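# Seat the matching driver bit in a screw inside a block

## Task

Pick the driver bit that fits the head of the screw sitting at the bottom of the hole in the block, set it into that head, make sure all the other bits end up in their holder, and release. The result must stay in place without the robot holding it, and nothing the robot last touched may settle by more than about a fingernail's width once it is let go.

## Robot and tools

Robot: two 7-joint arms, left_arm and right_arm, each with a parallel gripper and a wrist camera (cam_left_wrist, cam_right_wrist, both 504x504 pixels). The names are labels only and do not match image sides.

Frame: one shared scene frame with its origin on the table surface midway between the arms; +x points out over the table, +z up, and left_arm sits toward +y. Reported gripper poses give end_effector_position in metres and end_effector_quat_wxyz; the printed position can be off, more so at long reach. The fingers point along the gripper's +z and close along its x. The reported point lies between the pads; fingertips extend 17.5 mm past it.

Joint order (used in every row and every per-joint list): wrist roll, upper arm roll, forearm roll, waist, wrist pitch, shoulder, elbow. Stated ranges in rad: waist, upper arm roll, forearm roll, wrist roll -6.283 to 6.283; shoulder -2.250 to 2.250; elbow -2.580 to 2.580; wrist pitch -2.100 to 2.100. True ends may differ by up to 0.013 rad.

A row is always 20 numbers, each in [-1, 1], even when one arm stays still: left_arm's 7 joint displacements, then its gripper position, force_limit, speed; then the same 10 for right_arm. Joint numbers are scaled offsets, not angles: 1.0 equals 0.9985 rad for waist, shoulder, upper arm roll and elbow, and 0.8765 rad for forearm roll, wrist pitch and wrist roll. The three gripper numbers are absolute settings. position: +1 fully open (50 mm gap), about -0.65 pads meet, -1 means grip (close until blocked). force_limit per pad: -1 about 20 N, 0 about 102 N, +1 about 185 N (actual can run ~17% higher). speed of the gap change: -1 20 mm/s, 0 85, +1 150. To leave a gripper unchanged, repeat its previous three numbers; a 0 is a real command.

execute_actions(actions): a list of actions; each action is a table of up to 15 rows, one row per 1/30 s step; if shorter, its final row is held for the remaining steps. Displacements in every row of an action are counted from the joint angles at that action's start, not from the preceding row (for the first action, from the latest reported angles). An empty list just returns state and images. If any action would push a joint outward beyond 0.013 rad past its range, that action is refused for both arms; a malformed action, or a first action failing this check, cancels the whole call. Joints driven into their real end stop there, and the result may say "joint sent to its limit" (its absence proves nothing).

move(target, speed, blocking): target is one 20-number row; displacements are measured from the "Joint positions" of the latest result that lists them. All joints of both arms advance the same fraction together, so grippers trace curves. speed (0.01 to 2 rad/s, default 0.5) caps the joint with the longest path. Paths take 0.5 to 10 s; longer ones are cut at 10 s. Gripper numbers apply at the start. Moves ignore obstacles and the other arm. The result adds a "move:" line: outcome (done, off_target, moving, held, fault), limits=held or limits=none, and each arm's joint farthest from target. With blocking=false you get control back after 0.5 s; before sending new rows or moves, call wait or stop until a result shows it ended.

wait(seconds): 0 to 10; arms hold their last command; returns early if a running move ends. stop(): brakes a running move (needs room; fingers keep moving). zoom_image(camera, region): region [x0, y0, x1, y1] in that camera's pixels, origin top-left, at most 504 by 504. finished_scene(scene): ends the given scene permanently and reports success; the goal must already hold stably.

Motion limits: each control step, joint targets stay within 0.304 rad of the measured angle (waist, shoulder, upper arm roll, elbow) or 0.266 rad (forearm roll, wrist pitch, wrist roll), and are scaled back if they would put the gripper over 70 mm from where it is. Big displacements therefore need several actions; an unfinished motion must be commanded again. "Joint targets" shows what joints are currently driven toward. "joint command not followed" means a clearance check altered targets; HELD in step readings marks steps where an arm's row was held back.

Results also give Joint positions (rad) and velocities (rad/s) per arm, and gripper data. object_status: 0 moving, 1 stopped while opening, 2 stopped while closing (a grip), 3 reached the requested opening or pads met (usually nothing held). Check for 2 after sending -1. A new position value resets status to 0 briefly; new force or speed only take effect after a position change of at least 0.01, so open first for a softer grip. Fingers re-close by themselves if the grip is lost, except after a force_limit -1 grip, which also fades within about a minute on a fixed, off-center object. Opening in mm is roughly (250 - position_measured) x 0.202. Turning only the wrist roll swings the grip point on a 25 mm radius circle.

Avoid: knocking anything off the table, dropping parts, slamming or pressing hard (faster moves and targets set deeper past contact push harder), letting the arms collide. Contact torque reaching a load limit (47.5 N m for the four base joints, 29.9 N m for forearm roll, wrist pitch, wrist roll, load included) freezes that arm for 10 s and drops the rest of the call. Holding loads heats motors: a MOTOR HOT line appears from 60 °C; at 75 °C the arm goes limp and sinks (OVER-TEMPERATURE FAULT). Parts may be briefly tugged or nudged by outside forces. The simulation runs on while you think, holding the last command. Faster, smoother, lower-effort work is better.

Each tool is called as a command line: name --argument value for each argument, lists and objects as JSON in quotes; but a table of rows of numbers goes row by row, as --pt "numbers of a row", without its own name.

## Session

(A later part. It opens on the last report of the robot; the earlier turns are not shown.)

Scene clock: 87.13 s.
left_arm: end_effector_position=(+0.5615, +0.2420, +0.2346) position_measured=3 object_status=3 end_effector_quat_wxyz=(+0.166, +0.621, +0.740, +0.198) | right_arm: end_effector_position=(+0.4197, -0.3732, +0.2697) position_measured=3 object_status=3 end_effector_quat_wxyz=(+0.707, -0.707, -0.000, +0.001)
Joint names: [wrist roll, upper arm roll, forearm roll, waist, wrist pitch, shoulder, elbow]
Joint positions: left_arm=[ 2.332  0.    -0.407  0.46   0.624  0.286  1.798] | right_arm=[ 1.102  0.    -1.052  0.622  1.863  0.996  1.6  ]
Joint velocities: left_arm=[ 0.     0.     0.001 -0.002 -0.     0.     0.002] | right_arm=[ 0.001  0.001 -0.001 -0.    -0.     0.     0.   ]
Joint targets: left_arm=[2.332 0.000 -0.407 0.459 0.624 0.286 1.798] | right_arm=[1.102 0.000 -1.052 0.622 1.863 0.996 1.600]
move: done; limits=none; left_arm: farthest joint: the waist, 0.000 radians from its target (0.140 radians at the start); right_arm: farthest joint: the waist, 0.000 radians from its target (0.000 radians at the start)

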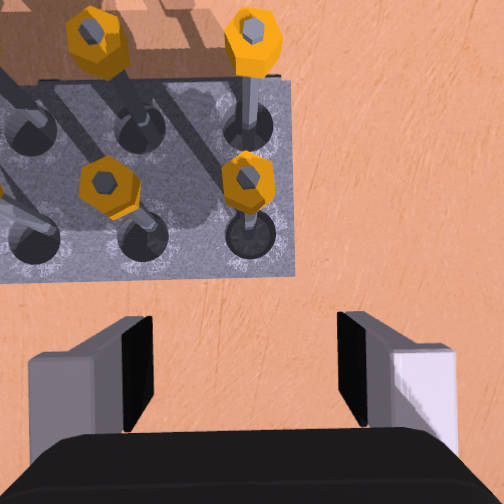

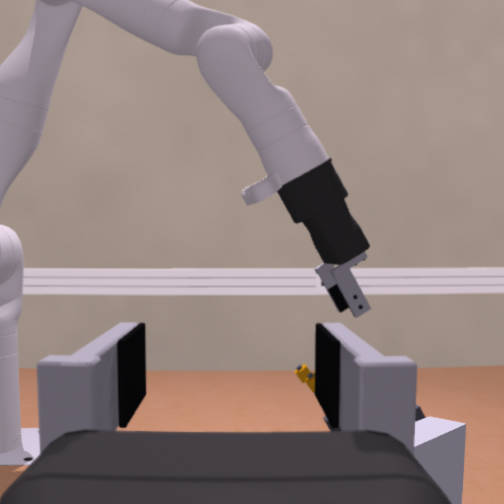

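move --target '[0.2387, 0, -0.1354, 0.1018, -0.0495, -0.0133, 0.1058, 1, -1, 1, 0, 0, 0, 0, 0, 0, 0, 1, -1, 1]' --speed 0.6

zoom_image --camera "cam_left_wrist" --region '[162, 203, 226, 267]'

zoom_image --camera "cam_left_wrist" --region '[269, 200, 333, 264]'

Scene clock: 89.67 s.
left_arm: end_effector_position=(+0.5260, +0.2141, +0.2115) position_measured=3 object_status=3 end_effector_quat_wxyz=(+0.166, +0.621, +0.740, +0.198) | right_arm: end_effector_position=(+0.4197, -0.3732, +0.2697) position_measured=3 object_status=3 end_effector_quat_wxyz=(+0.707, -0.707, -0.000, +0.001)
Joint names: [wrist roll, upper arm roll, forearm roll, waist, wrist pitch, shoulder, elbow]
Joint positions: left_arm=[ 2.541  0.    -0.525  0.561  0.581  0.273  1.904] | right_arm=[ 1.102  0.    -1.052  0.622  1.863  0.996  1.6  ]
Joint velocities: left_arm=[ 0.001 -0.     0.     0.003 -0.    -0.     0.001] | right_arm=[-0.001 -0.    -0.001 -0.    -0.    -0.    -0.   ]
Joint targets: left_arm=[2.541 0.000 -0.526 0.561 0.581 0.273 1.904] | right_arm=[1.102 0.000 -1.052 0.622 1.863 0.996 1.600]
move: done; limits=none; left_arm: farthest joint: the waist, 0.001 radians from its target (0.102 radians at the start); right_arm: farthest joint: the waist, 0.000 radians from its target (0.000 radians at the start)

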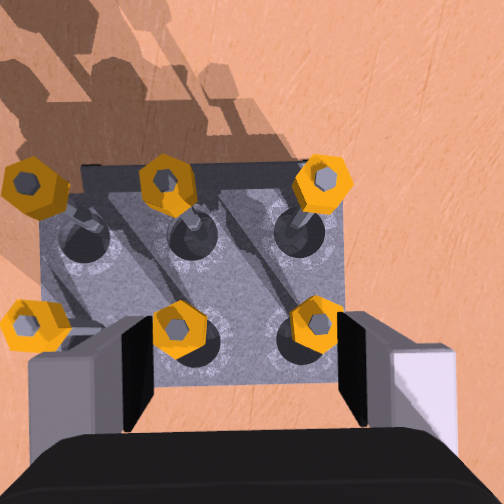

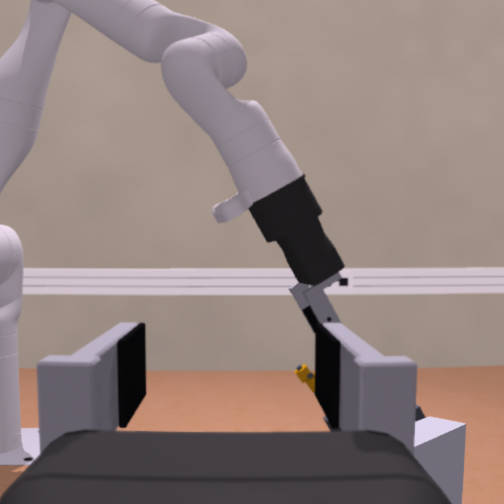

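Region (162, 203, 226, 267) of cam_left_wrist's 504x504 image, scaled by 7.875.

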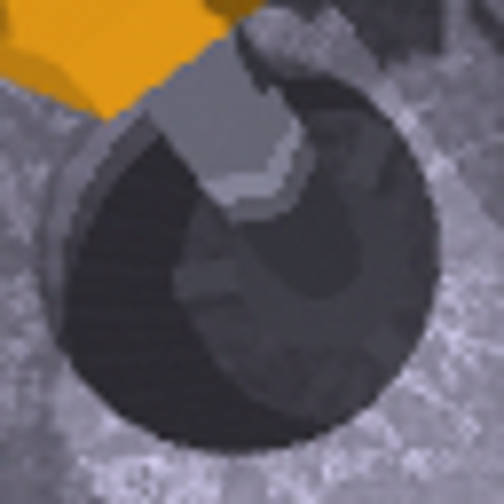

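Region (269, 200, 333, 264) of cam_left_wrist's 504x504 image, scaled by 7.875.

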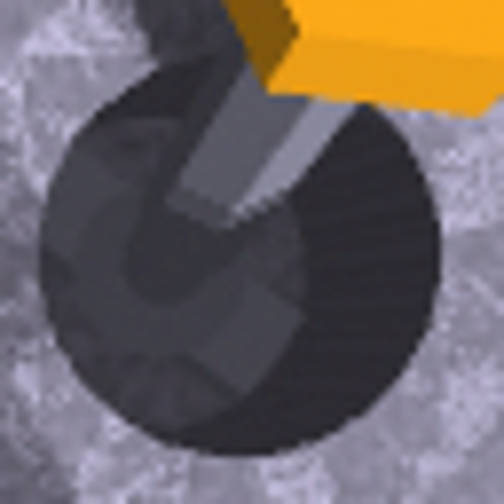

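zoom_image --camera "cam_left_wrist" --region '[128, 145, 218, 235]'

move --target '[0.1319, 0, -0.0302, 0.1235, 0.0985, 0.0802, -0.1208, 1, -1, 1, 0, 0, 0, 0, 0, 0, 0, 1, -1, 1]' --speed 0.6

zoom_image --camera "cam_left_wrist" --region '[193, 203, 257, 267]'

Region (128, 145, 218, 235) of cam_left_wrist's 504x504 image, scaled by 5.600.

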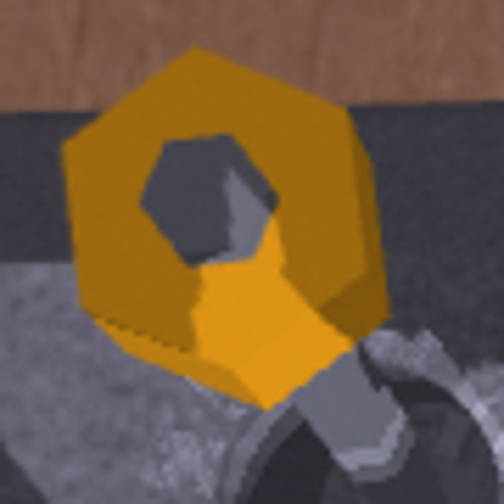

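Scene clock: 92.20 s.
left_arm: end_effector_position=(+0.5367, +0.1547, +0.2119) position_measured=3 object_status=3 end_effector_quat_wxyz=(+0.166, +0.621, +0.740, +0.198) | right_arm: end_effector_position=(+0.4197, -0.3732, +0.2697) position_measured=3 object_status=3 end_effector_quat_wxyz=(+0.707, -0.707, -0.000, +0.001)
Joint names: [wrist roll, upper arm roll, forearm roll, waist, wrist pitch, shoulder, elbow]
Joint positions: left_arm=[ 2.656  0.    -0.552  0.684  0.667  0.353  1.783] | right_arm=[ 1.102  0.    -1.052  0.622  1.863  0.996  1.6  ]
Joint velocities: left_arm=[ 0.    -0.001 -0.001  0.002 -0.     0.001  0.001] | right_arm=[-0.     0.    -0.001 -0.     0.     0.    -0.   ]
Joint targets: left_arm=[2.656 0.000 -0.552 0.684 0.667 0.353 1.783] | right_arm=[1.102 0.000 -1.052 0.622 1.863 0.996 1.600]
move: done; limits=none; left_arm: farthest joint: the waist, 0.000 radians from its target (0.123 radians at the start); right_arm: farthest joint: the waist, 0.000 radians from its target (0.000 radians at the start)

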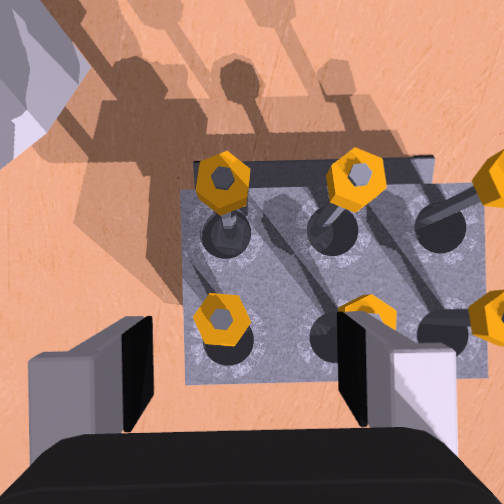

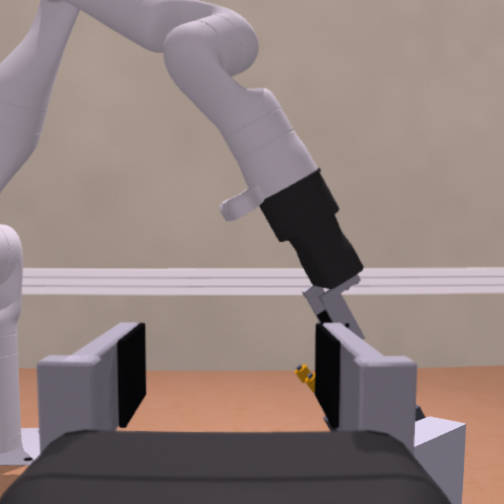

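Region (193, 203, 257, 267) of cam_left_wrist's 504x504 image, scaled by 7.875.

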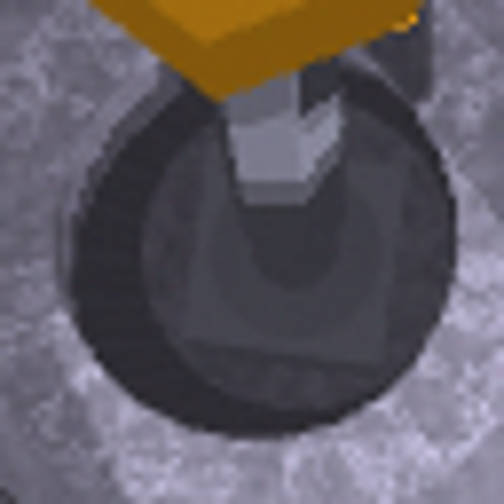

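zoom_image --camera "cam_left_wrist" --region '[300, 140, 400, 240]'

zoom_image --camera "cam_left_wrist" --region '[300, 198, 364, 262]'

Region (300, 140, 400, 240) of cam_left_wrist's 504x504 image, scaled by 5.040.

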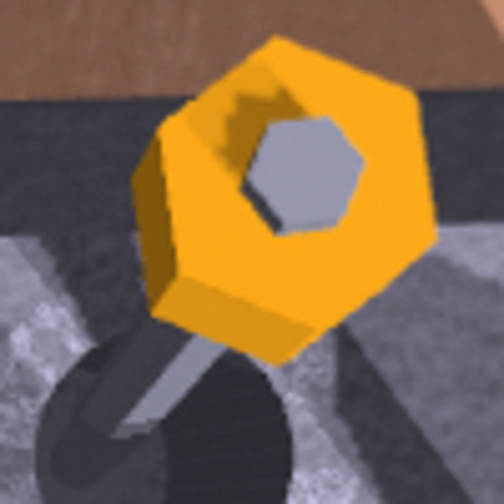

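Region (300, 198, 364, 262) of cam_left_wrist's 504x504 image, scaled by 7.875.

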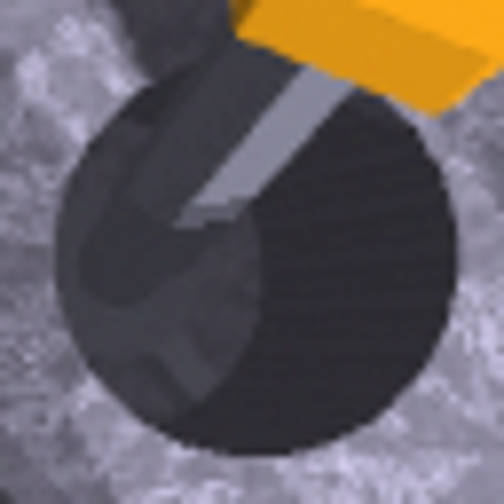

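move --target '[0.7589, 0, -0.5634, 0.0487, -0.2051, -0.053, 0.3186, 0.34, -1, 1, 0, 0, 0, 0, 0, 0, 0, 1, -1, 1]' --speed 0.7

Scene clock: 103.10 s.
left_arm: end_effector_position=(+0.4921, +0.1839, +0.1714) position_measured=101 object_status=3 end_effector_quat_wxyz=(+0.208, +0.571, +0.761, +0.227) | right_arm: end_effector_position=(+0.4197, -0.3732, +0.2697) position_measured=3 object_status=3 end_effector_quat_wxyz=(+0.707, -0.707, -0.000, +0.001)
Joint names: [wrist roll, upper arm roll, forearm roll, waist, wrist pitch, shoulder, elbow]
Joint positions: left_arm=[ 3.322  0.    -1.046  0.733  0.487  0.3    2.102] | right_arm=[ 1.102  0.    -1.052  0.622  1.863  0.996  1.6  ]
Joint velocities: left_arm=[-0.    -0.    -0.     0.001  0.    -0.003  0.001] | right_arm=[-0.001  0.     0.     0.    -0.     0.     0.   ]
Joint targets: left_arm=[3.322 0.000 -1.046 0.733 0.487 0.300 2.102] | right_arm=[1.102 0.000 -1.052 0.622 1.863 0.996 1.600]
move: done; limits=none; left_arm: farthest joint: the waist, 0.000 radians from its target (0.048 radians at the start); right_arm: farthest joint: the waist, 0.000 radians from its target (0.000 radians at the start)

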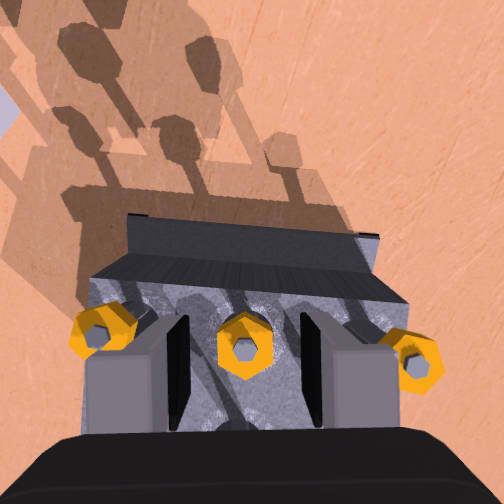

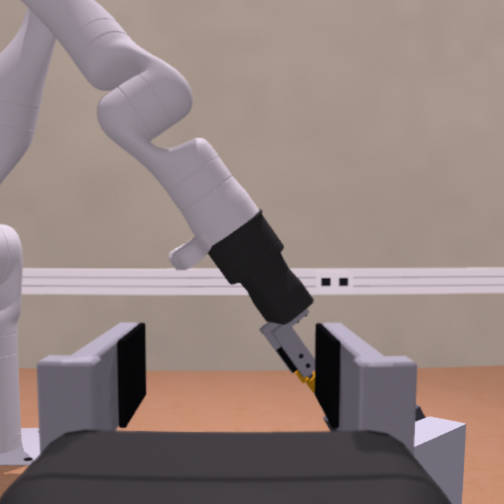

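execute_actions --actions '[]'

Scene clock: 105.43 s.
left_arm: end_effector_position=(+0.4921, +0.1839, +0.1715) position_measured=101 object_status=3 end_effector_quat_wxyz=(+0.208, +0.571, +0.761, +0.227) | right_arm: end_effector_position=(+0.4197, -0.3732, +0.2697) position_measured=3 object_status=3 end_effector_quat_wxyz=(+0.707, -0.707, -0.000, +0.001)
Joint names: [wrist roll, upper arm roll, forearm roll, waist, wrist pitch, shoulder, elbow]
Joint positions: left_arm=[ 3.322  0.    -1.046  0.733  0.487  0.3    2.102] | right_arm=[ 1.102  0.    -1.052  0.622  1.863  0.996  1.6  ]
Joint velocities: left_arm=[ 0.002 -0.    -0.001 -0.    -0.001 -0.     0.   ] | right_arm=[-0.  0. -0.  0.  0. -0.  0.]
Joint targets: left_arm=[3.322 0.000 -1.046 0.733 0.487 0.300 2.102] | right_arm=[1.102 0.000 -1.052 0.622 1.863 0.996 1.600]

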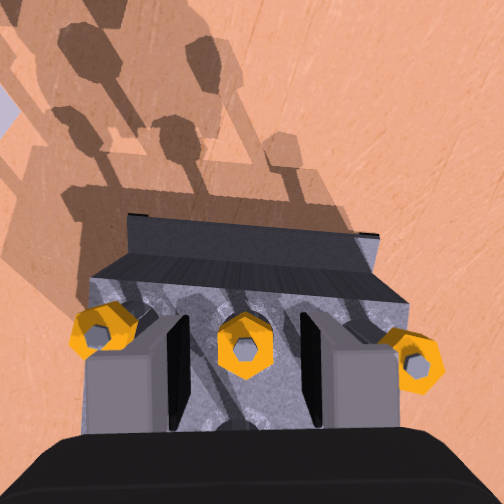

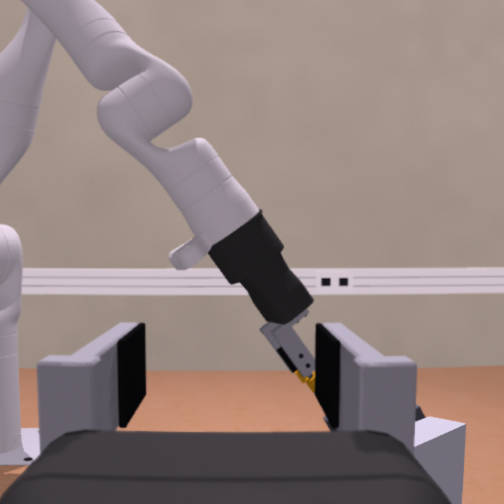

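move --target '[0.18368,0,-0.20608,-0.04639,-0.07449,0.09721,-0.00601,0.34,-1,1, 0,0,0,0,0,0,0,1,-1,1]' --speed 0.12

Scene clock: 108.10 s.
left_arm: end_effector_position=(+0.5155, +0.1882, +0.1395) position_measured=101 object_status=3 end_effector_quat_wxyz=(+0.208, +0.571, +0.761, +0.227) | right_arm: end_effector_position=(+0.4197, -0.3732, +0.2697) position_measured=3 object_status=3 end_effector_quat_wxyz=(+0.707, -0.707, -0.000, +0.001)
Joint names: [wrist roll, upper arm roll, forearm roll, waist, wrist pitch, shoulder, elbow]
Joint positions: left_arm=[ 3.483  0.    -1.226  0.687  0.422  0.397  2.096] | right_arm=[ 1.102  0.    -1.052  0.622  1.863  0.996  1.6  ]
Joint velocities: left_arm=[ 0.001 -0.     0.    -0.002  0.     0.003 -0.002] | right_arm=[0.    0.001 0.001 0.    0.    0.    0.   ]
Joint targets: left_arm=[3.483 0.000 -1.226 0.686 0.422 0.397 2.096] | right_arm=[1.102 0.000 -1.052 0.622 1.863 0.996 1.600]
move: done; limits=none; left_arm: farthest joint: the waist, 0.000 radians from its target (0.046 radians at the start); right_arm: farthest joint: the waist, 0.000 radians from its target (0.000 radians at the start)

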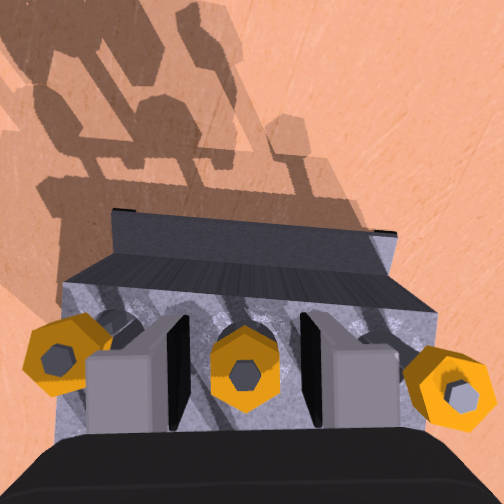

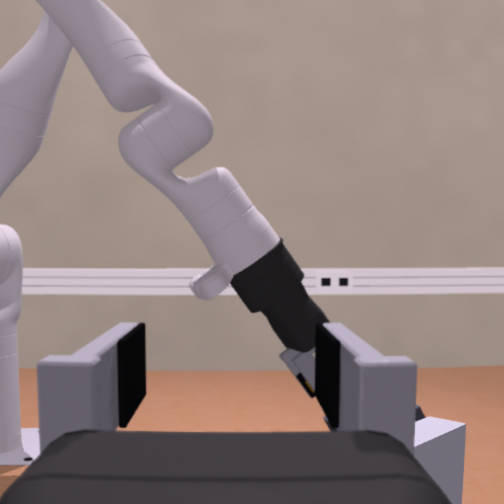

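execute_actions --actions '[[[0,0,0,0,0,0,0,-1,-0.2,-0.5, 0,0,0,0,0,0,0,1,-1,1]],[[0,0,0,0,0,0,0,-1,-0.2,-0.5, 0,0,0,0,0,0,0,1,-1,1]]]'

Scene clock: 109.50 s.
left_arm: end_effector_position=(+0.5155, +0.1882, +0.1395) position_measured=176 object_status=2 end_effector_quat_wxyz=(+0.208, +0.571, +0.761, +0.227) | right_arm: end_effector_position=(+0.4197, -0.3732, +0.2697) position_measured=3 object_status=3 end_effector_quat_wxyz=(+0.707, -0.707, -0.000, +0.001)
Joint names: [wrist roll, upper arm roll, forearm roll, waist, wrist pitch, shoulder, elbow]
Joint positions: left_arm=[ 3.483  0.    -1.226  0.687  0.422  0.397  2.096] | right_arm=[ 1.102  0.    -1.052  0.622  1.863  0.996  1.6  ]
Joint velocities: left_arm=[-0.    -0.     0.    -0.     0.001  0.001  0.001] | right_arm=[-0.     0.    -0.002  0.    -0.    -0.    -0.   ]
Joint targets: left_arm=[3.483 0.000 -1.226 0.687 0.422 0.397 2.096] | right_arm=[1.102 0.000 -1.052 0.622 1.863 0.996 1.600]
Step readings (joint positions; steps 1 to 15: 1st action; 16 to 30: 2nd action):
0: left_arm=[3.483 0.000 -1.226 0.686 0.422 0.397 2.096] | right_arm=[1.102 0.000 -1.052 0.622 1.863 0.996 1.600]
1: left_arm=[3.483 0.000 -1.226 0.686 0.422 0.397 2.096] | right_arm=[1.102 0.000 -1.052 0.622 1.863 0.996 1.600]
2: left_arm=[3.483 0.000 -1.226 0.686 0.422 0.397 2.096] | right_arm=[1.102 0.000 -1.052 0.622 1.863 0.996 1.600]
4: left_arm=[3.483 0.000 -1.226 0.686 0.422 0.397 2.096] | right_arm=[1.102 0.000 -1.052 0.622 1.863 0.996 1.600]
8: left_arm=[3.483 0.000 -1.226 0.687 0.422 0.397 2.096] | right_arm=[1.102 0.000 -1.052 0.622 1.863 0.996 1.600]
15: left_arm=[3.483 0.000 -1.226 0.687 0.422 0.397 2.096] | right_arm=[1.102 0.000 -1.052 0.622 1.863 0.996 1.600]
16: left_arm=[3.483 0.000 -1.226 0.687 0.422 0.397 2.096] | right_arm=[1.102 0.000 -1.052 0.622 1.863 0.996 1.600]
17: left_arm=[3.483 0.000 -1.226 0.687 0.422 0.397 2.096] | right_arm=[1.102 0.000 -1.052 0.622 1.863 0.996 1.600]
19: left_arm=[3.483 0.000 -1.226 0.687 0.422 0.397 2.096] | right_arm=[1.102 0.000 -1.052 0.622 1.863 0.996 1.600]
23: left_arm=[3.483 0.000 -1.226 0.687 0.422 0.397 2.096] | right_arm=[1.102 0.000 -1.052 0.622 1.863 0.996 1.600]
30: Joint positions above

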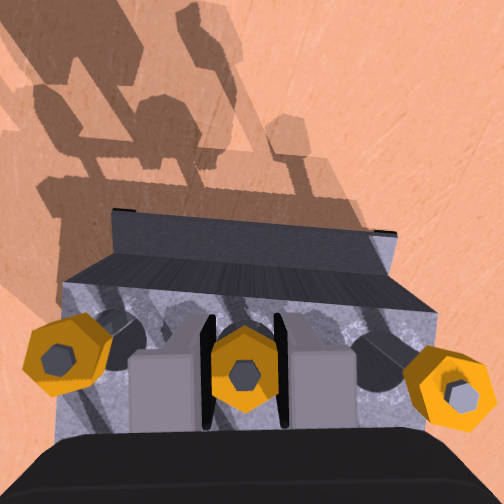

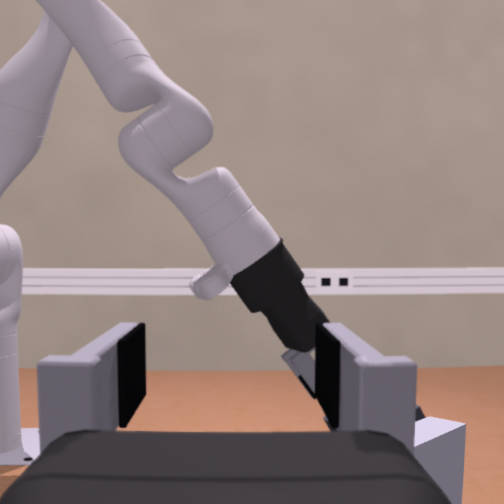

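move --target '[-0.09699,0,0.10308,0.01691,0.02961,-0.04326,0.00036,-1,-0.2,-0.5, 0,0,0,0,0,0,0,1,-1,1]' --speed 0.2

Scene clock: 118.83 s.
left_arm: end_effector_position=(+0.5066, +0.1867, +0.1543) position_measured=176 object_status=2 end_effector_quat_wxyz=(+0.208, +0.571, +0.761, +0.227) | right_arm: end_effector_position=(+0.4197, -0.3732, +0.2697) position_measured=3 object_status=3 end_effector_quat_wxyz=(+0.707, -0.707, -0.000, +0.001)
Joint names: [wrist roll, upper arm roll, forearm roll, waist, wrist pitch, shoulder, elbow]
Joint positions: left_arm=[ 3.398  0.    -1.136  0.703  0.448  0.354  2.096] | right_arm=[ 1.102  0.    -1.052  0.622  1.863  0.996  1.6  ]
Joint velocities: left_arm=[ 0.001  0.    -0.     0.001  0.    -0.004  0.001] | right_arm=[ 0.    -0.001  0.001 -0.001  0.     0.    -0.   ]
Joint targets: left_arm=[3.398 0.000 -1.136 0.703 0.448 0.354 2.096] | right_arm=[1.102 0.000 -1.052 0.622 1.863 0.996 1.600]
move: done; limits=none; left_arm: farthest joint: the waist, 0.001 radians from its target (0.017 radians at the start); right_arm: farthest joint: the waist, 0.000 radians from its target (0.000 radians at the start)

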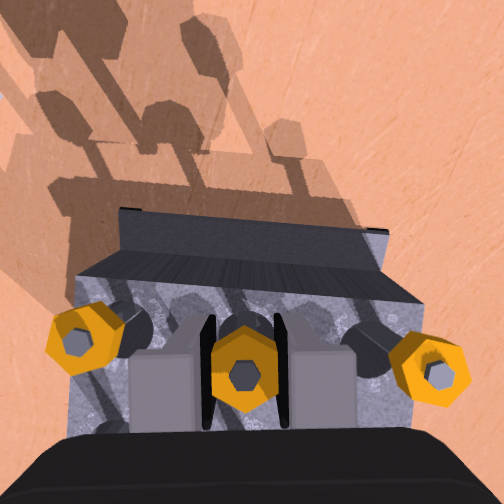

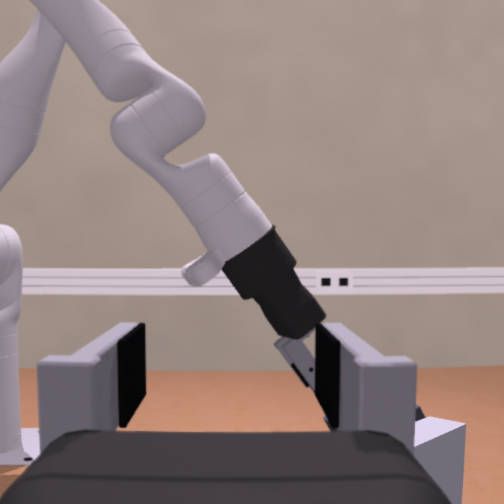

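move --target '[-0.08777,0,0.09361,0.0180,0.03505,-0.04245,-0.00231,-1,-0.2,-0.5, 0,0,0,0,0,0,0,1,-1,1]' --speed 0.25

move --target '[-0.07860,0,0.08418,0.0185,0.04001,-0.04145,-0.00499,-1,-0.2,-0.5, 0,0,0,0,0,0,0,1,-1,1]' --speed 0.25

Scene clock: 120.07 s.
left_arm: end_effector_position=(+0.4978, +0.1850, +0.1693) position_measured=176 object_status=2 end_effector_quat_wxyz=(+0.208, +0.571, +0.761, +0.227) | right_arm: end_effector_position=(+0.4197, -0.3732, +0.2697) position_measured=3 object_status=3 end_effector_quat_wxyz=(+0.707, -0.707, -0.000, +0.001)
Joint names: [wrist roll, upper arm roll, forearm roll, waist, wrist pitch, shoulder, elbow]
Joint positions: left_arm=[ 3.321  0.    -1.054  0.721  0.479  0.312  2.094] | right_arm=[ 1.102  0.    -1.052  0.622  1.863  0.996  1.6  ]
Joint velocities: left_arm=[ 0.001 -0.     0.     0.002  0.001 -0.003  0.001] | right_arm=[-0. -0.  0. -0.  0. -0.  0.]
Joint targets: left_arm=[3.321 0.000 -1.054 0.721 0.479 0.312 2.094] | right_arm=[1.102 0.000 -1.052 0.622 1.863 0.996 1.600]
move: done; limits=none; left_arm: farthest joint: the waist, 0.000 radians from its target (0.018 radians at the start); right_arm: farthest joint: the waist, 0.000 radians from its target (0.000 radians at the start)

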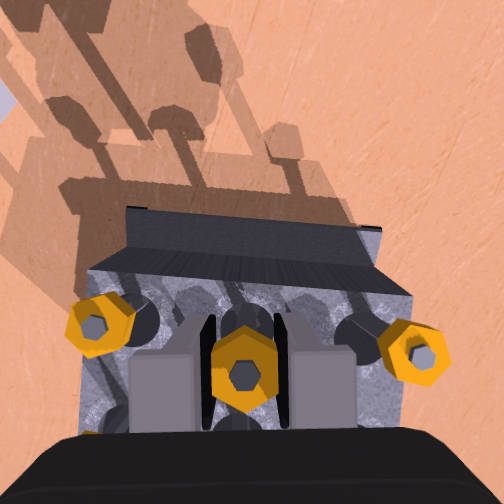

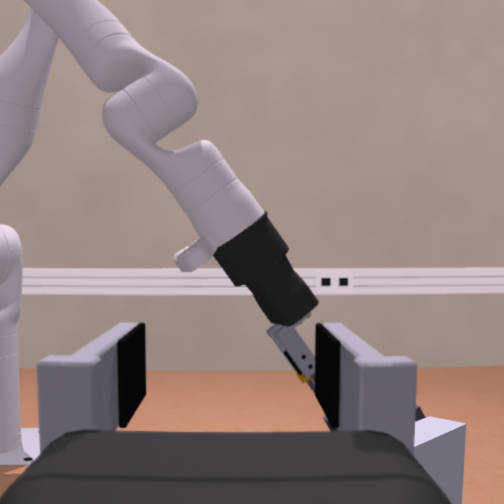

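Scene clock: 120.80 s.
left_arm: end_effector_position=(+0.4891, +0.1833, +0.1843) position_measured=176 object_status=2 end_effector_quat_wxyz=(+0.208, +0.571, +0.761, +0.227) | right_arm: end_effector_position=(+0.4197, -0.3732, +0.2697) position_measured=3 object_status=3 end_effector_quat_wxyz=(+0.707, -0.707, -0.000, +0.001)
Joint names: [wrist roll, upper arm roll, forearm roll, waist, wrist pitch, shoulder, elbow]
Joint positions: left_arm=[ 3.252  0.    -0.98   0.739  0.514  0.271  2.088] | right_arm=[ 1.102  0.    -1.052  0.622  1.863  0.996  1.6  ]
Joint velocities: left_arm=[-0.     0.    -0.     0.001 -0.    -0.003  0.002] | right_arm=[-0.     0.     0.001  0.    -0.    -0.     0.   ]
Joint targets: left_arm=[3.252 0.000 -0.980 0.740 0.514 0.270 2.089] | right_arm=[1.102 0.000 -1.052 0.622 1.863 0.996 1.600]
move: done; limits=none; left_arm: farthest joint: the elbow, 0.001 radians from its target (0.004 radians at the start); right_arm: farthest joint: the waist, 0.000 radians from its target (0.000 radians at the start)

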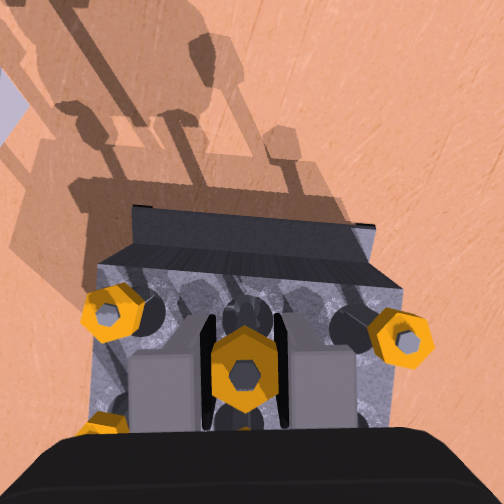

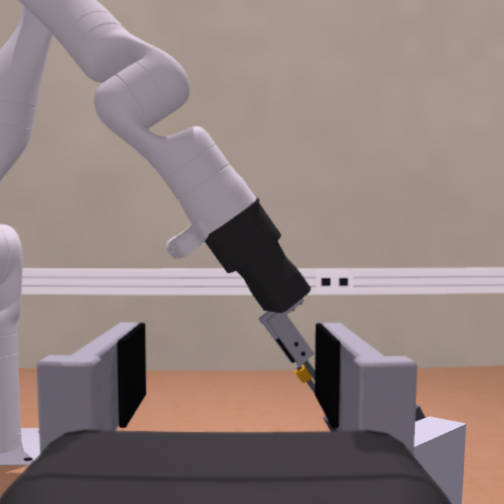

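move --target '[-0.06947,0,0.07480,0.0190,0.0443,-0.0406,-0.0070,-1,-0.2,-0.5, 0,0,0,0,0,0,0,1,-1,1]' --speed 0.25

move --target '[-0.06039,0,0.06546,0.0199,0.04842,-0.0390,-0.0098,-1,-0.2,-0.5, 0,0,0,0,0,0,0,1,-1,1]' --speed 0.25

Scene clock: 122.47 s.
left_arm: end_effector_position=(+0.4802, +0.1819, +0.1994) position_measured=176 object_status=2 end_effector_quat_wxyz=(+0.208, +0.571, +0.761, +0.227) | right_arm: end_effector_position=(+0.4197, -0.3732, +0.2697) position_measured=3 object_status=3 end_effector_quat_wxyz=(+0.707, -0.707, -0.000, +0.001)
Joint names: [wrist roll, upper arm roll, forearm roll, waist, wrist pitch, shoulder, elbow]
Joint positions: left_arm=[ 3.191 -0.    -0.915  0.758  0.552  0.23   2.081] | right_arm=[ 1.102  0.    -1.052  0.622  1.863  0.996  1.6  ]
Joint velocities: left_arm=[ 0.001 -0.    -0.001  0.001  0.    -0.003 -0.001] | right_arm=[-0.  0. -0. -0. -0.  0. -0.]
Joint targets: left_arm=[3.191 0.000 -0.915 0.758 0.553 0.230 2.081] | right_arm=[1.102 0.000 -1.052 0.622 1.863 0.996 1.600]
move: done; limits=none; left_arm: farthest joint: the forearm roll, 0.001 radians from its target (0.066 radians at the start); right_arm: farthest joint: the waist, 0.000 radians from its target (0.000 radians at the start)

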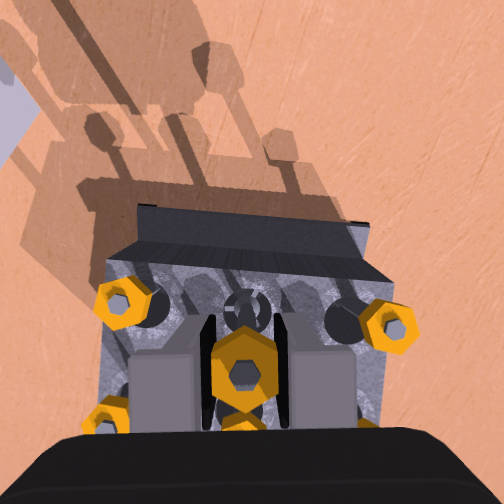

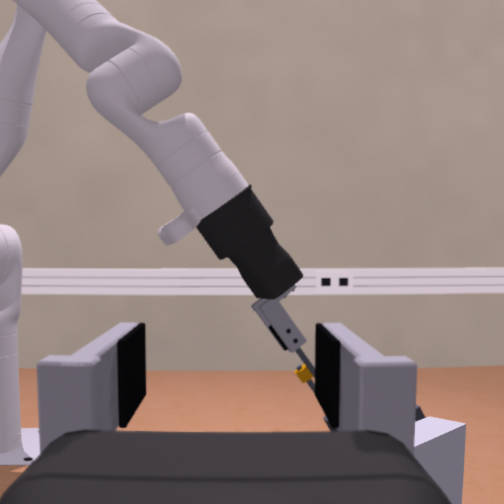

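Scene clock: 123.20 s.
left_arm: end_effector_position=(+0.4711, +0.1803, +0.2142) position_measured=176 object_status=2 end_effector_quat_wxyz=(+0.208, +0.571, +0.761, +0.227) | right_arm: end_effector_position=(+0.4197, -0.3732, +0.2697) position_measured=3 object_status=3 end_effector_quat_wxyz=(+0.707, -0.707, -0.000, +0.001)
Joint names: [wrist roll, upper arm roll, forearm roll, waist, wrist pitch, shoulder, elbow]
Joint positions: left_arm=[ 3.138 -0.    -0.858  0.778  0.595  0.192  2.071] | right_arm=[ 1.102  0.    -1.052  0.622  1.863  0.996  1.6  ]
Joint velocities: left_arm=[-0.001  0.     0.     0.002 -0.    -0.002 -0.001] | right_arm=[-0.001 -0.    -0.001  0.    -0.     0.    -0.001]
Joint targets: left_arm=[3.138 -0.000 -0.858 0.778 0.595 0.191 2.071] | right_arm=[1.102 0.000 -1.052 0.622 1.863 0.996 1.600]
move: done; limits=none; left_arm: farthest joint: the waist, 0.000 radians from its target (0.020 radians at the start); right_arm: farthest joint: the waist, 0.000 radians from its target (0.000 radians at the start)

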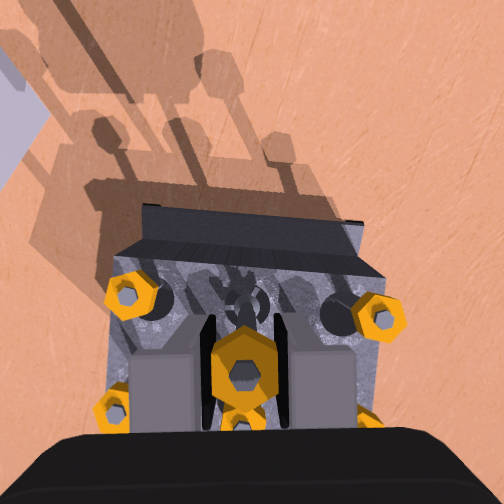

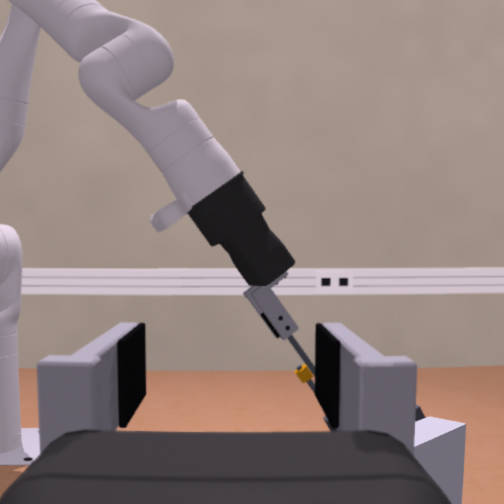

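zoom_image --camera "cam_left_wrist" --region '[206, 266, 286, 346]'

Region (206, 266, 286, 346) of cam_left_wrist's 504x504 image, scaled by 6.300.

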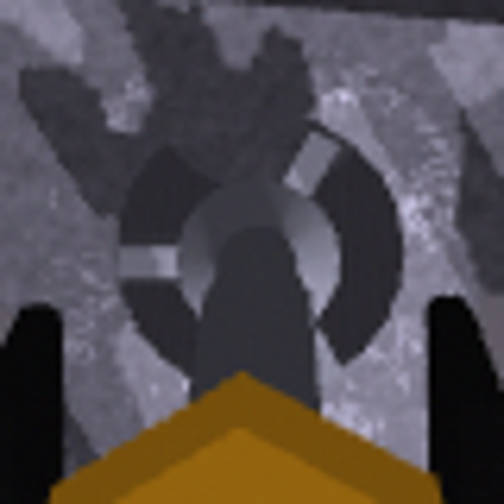

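move --target '[-0.2852,0,0.3514,0,0.0513,-0.1102,0,-1,-0.2,-0.5, 0,0,0,0,0,0,0,1,-1,1]' --speed 0.5

Scene clock: 136.97 s.
left_arm: end_effector_position=(+0.4241, +0.1664, +0.2323) position_measured=176 object_status=2 end_effector_quat_wxyz=(+0.200, +0.572, +0.779, +0.163) | right_arm: end_effector_position=(+0.4197, -0.3732, +0.2697) position_measured=3 object_status=3 end_effector_quat_wxyz=(+0.707, -0.707, -0.000, +0.001)
Joint names: [wrist roll, upper arm roll, forearm roll, waist, wrist pitch, shoulder, elbow]
Joint positions: left_arm=[ 2.888 -0.    -0.55   0.778  0.64   0.082  2.071] | right_arm=[ 1.102  0.    -1.052  0.622  1.863  0.996  1.6  ]
Joint velocities: left_arm=[ 0.    -0.     0.     0.001  0.001 -0.005 -0.001] | right_arm=[ 0. -0.  0. -0. -0.  0.  0.]
Joint targets: left_arm=[2.888 -0.000 -0.550 0.778 0.640 0.081 2.071] | right_arm=[1.102 0.000 -1.052 0.622 1.863 0.996 1.600]
move: done; limits=none; left_arm: farthest joint: the waist, 0.000 radians from its target (0.000 radians at the start); right_arm: farthest joint: the waist, 0.000 radians from its target (0.000 radians at the start)

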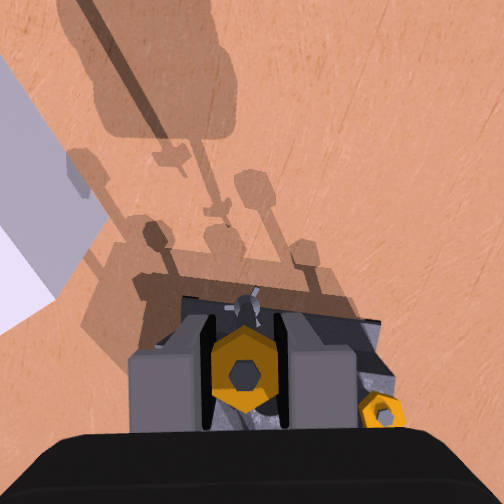

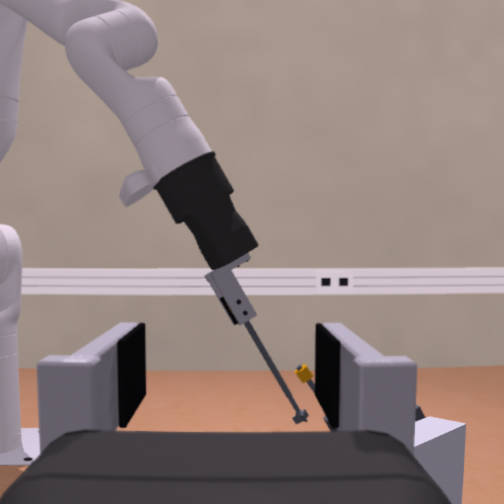

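Now the tip is visible in the side camera; let me look at its shape.

zoom_image --camera "cam_right_wrist" --region '[270, 385, 330, 445]'

zoom_image --camera "cam_left_wrist" --region '[140, 130, 260, 250]'

Region (270, 385, 330, 445) of cam_right_wrist's 504x504 image, scaled by 8.400.

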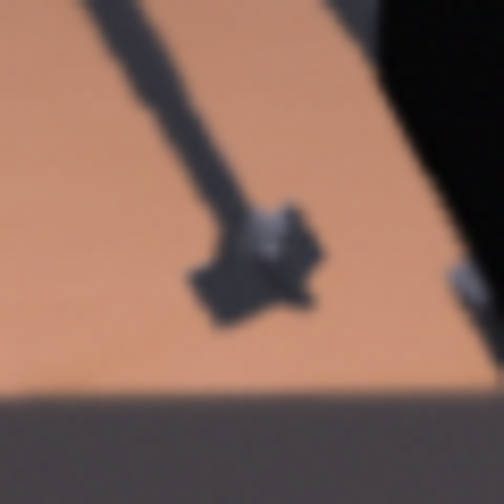

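Region (140, 130, 260, 250) of cam_left_wrist's 504x504 image, scaled by 4.200.

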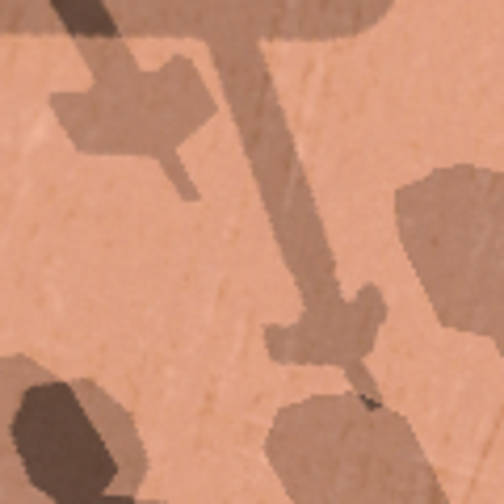

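zoom_image --camera "cam_right_wrist" --region '[190, 240, 330, 430]'

Region (190, 240, 330, 430) of cam_right_wrist's 504x504 image, scaled by 2.653; it fills the left 371 columns of this view, and the rest is white.

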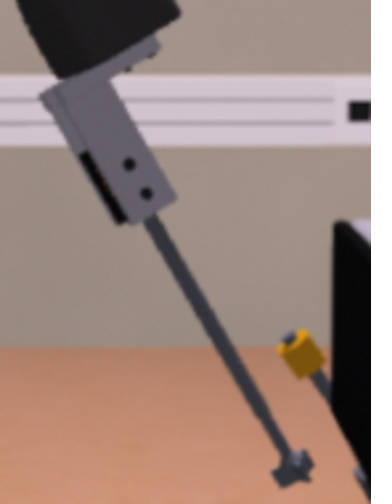

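move --target '[-0.6446,0,0.9918,-0.2193,0.1028,0.0200,-0.2186,-1,-0.2,-0.5, 0,0,0,0,0,0,0,1,-1,1]' --speed 0.7

Scene clock: 140.73 s.
left_arm: end_effector_position=(+0.4402, +0.0681, +0.2967) position_measured=176 object_status=2 end_effector_quat_wxyz=(+0.246, +0.478, +0.840, -0.082) | right_arm: end_effector_position=(+0.4197, -0.3732, +0.2697) position_measured=3 object_status=3 end_effector_quat_wxyz=(+0.707, -0.707, -0.000, +0.001)
Joint names: [wrist roll, upper arm roll, forearm roll, waist, wrist pitch, shoulder, elbow]
Joint positions: left_arm=[ 2.323 -0.     0.32   0.559  0.73   0.102  1.853] | right_arm=[ 1.102  0.    -1.052  0.622  1.863  0.996  1.6  ]
Joint velocities: left_arm=[ 0.     0.    -0.    -0.003 -0.001  0.001 -0.001] | right_arm=[-0.    -0.001 -0.001 -0.     0.     0.    -0.   ]
Joint targets: left_arm=[2.323 -0.000 0.320 0.559 0.730 0.102 1.853] | right_arm=[1.102 0.000 -1.052 0.622 1.863 0.996 1.600]
move: done; limits=none; left_arm: farthest joint: the waist, 0.000 radians from its target (0.219 radians at the start); right_arm: farthest joint: the waist, 0.000 radians from its target (0.000 radians at the start)

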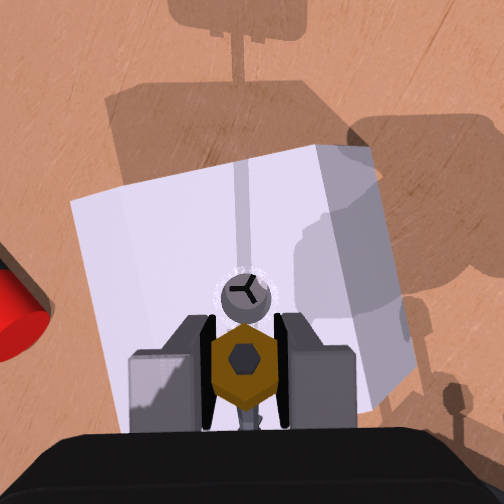

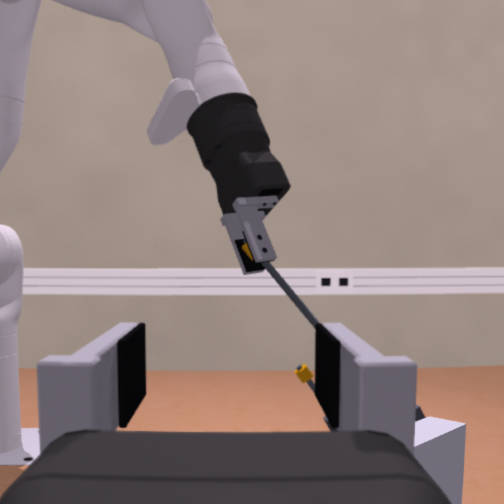

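zoom_image --camera "cam_left_wrist" --region '[196, 340, 296, 440]'

zoom_image --camera "cam_right_wrist" --region '[200, 170, 340, 340]'

Region (196, 340, 296, 440) of cam_left_wrist's 504x504 image, scaled by 5.040.

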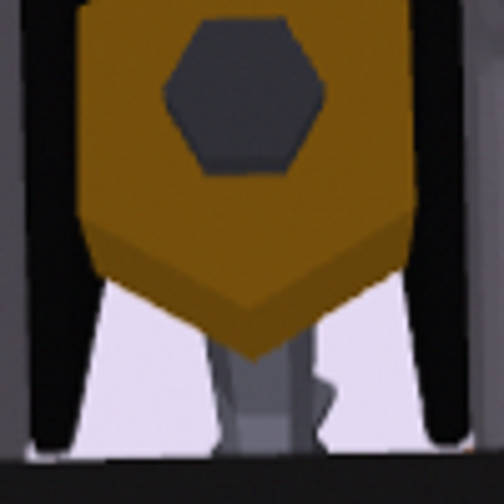

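Region (200, 170, 340, 340) of cam_right_wrist's 504x504 image, scaled by 2.965; it fills the left 415 columns of this view, and the rest is white.

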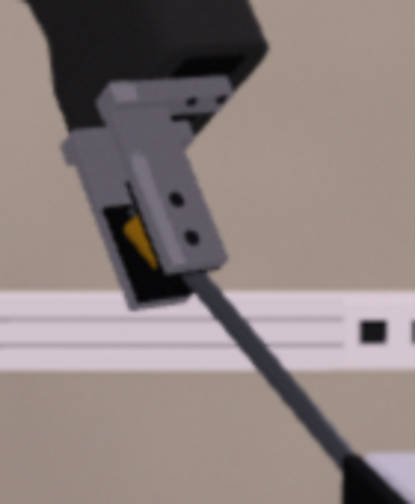

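zoom_image --camera "cam_left_wrist" --region '[211, 258, 281, 328]'

Region (211, 258, 281, 328) of cam_left_wrist's 504x504 image, scaled by 7.200.

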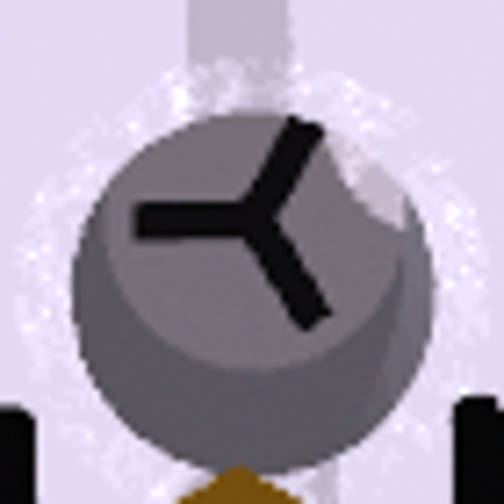

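move --target '[-0.4556,0,0.3650,-0.2038,0.4381,0.2607,-0.2132,-0.98,0.5,-0.5, 0,0,0,0,0,0,0,1,-1,1]' --speed 0.4

Scene clock: 158.03 s.
left_arm: end_effector_position=(+0.4482, +0.0584, +0.2756) position_measured=179 object_status=2 end_effector_quat_wxyz=(+0.149, +0.516, +0.808, -0.242) | right_arm: end_effector_position=(+0.4197, -0.3732, +0.2697) position_measured=3 object_status=3 end_effector_quat_wxyz=(+0.707, -0.707, -0.000, +0.001)
Joint names: [wrist roll, upper arm roll, forearm roll, waist, wrist pitch, shoulder, elbow]
Joint positions: left_arm=[ 1.924 -0.     0.64   0.356  1.114  0.362  1.64 ] | right_arm=[ 1.102  0.    -1.052  0.622  1.863  0.996  1.6  ]
Joint velocities: left_arm=[ 0.002  0.     0.001 -0.002 -0.     0.001 -0.001] | right_arm=[ 0.     0.    -0.    -0.    -0.     0.     0.001]
Joint targets: left_arm=[1.924 -0.000 0.640 0.356 1.114 0.362 1.640] | right_arm=[1.102 0.000 -1.052 0.622 1.863 0.996 1.600]
move: done; limits=none; left_arm: farthest joint: the waist, 0.000 radians from its target (0.203 radians at the start); right_arm: farthest joint: the waist, 0.000 radians from its target (0.000 radians at the start)

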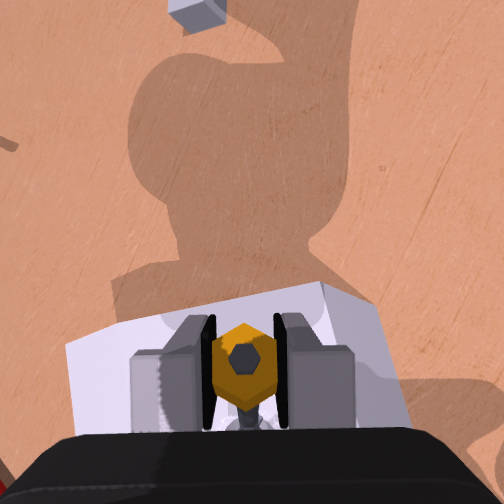

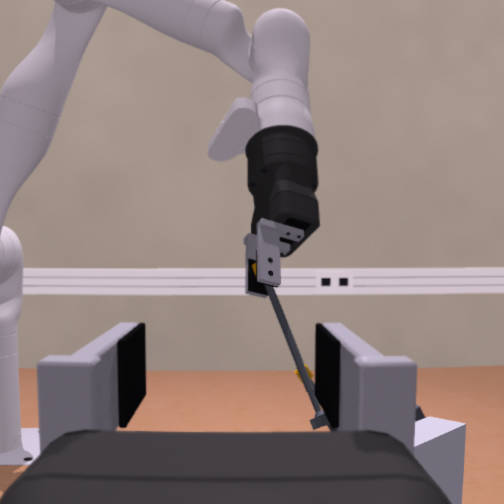

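zoom_image --camera "cam_left_wrist" --region '[206, 380, 290, 436]'

zoom_image --camera "cam_right_wrist" --region '[230, 270, 350, 440]'

Region (206, 380, 290, 436) of cam_left_wrist's 504x504 image, scaled by 6.000.

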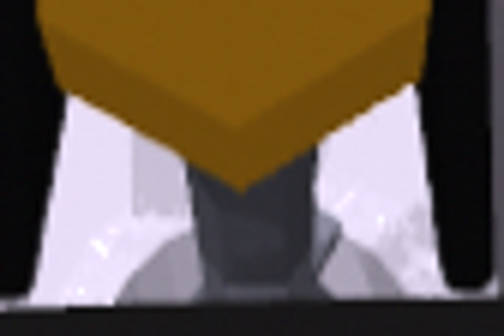

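Region (230, 270, 350, 440) of cam_right_wrist's 504x504 image, scaled by 2.965; it fills the left 356 columns of this view, and the rest is white.

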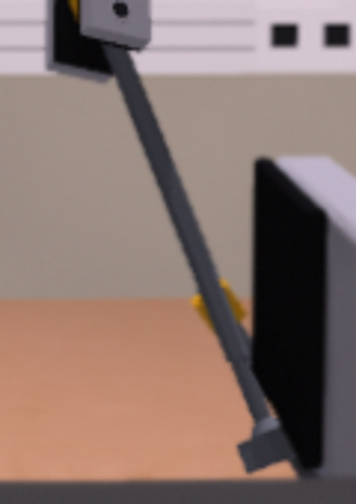

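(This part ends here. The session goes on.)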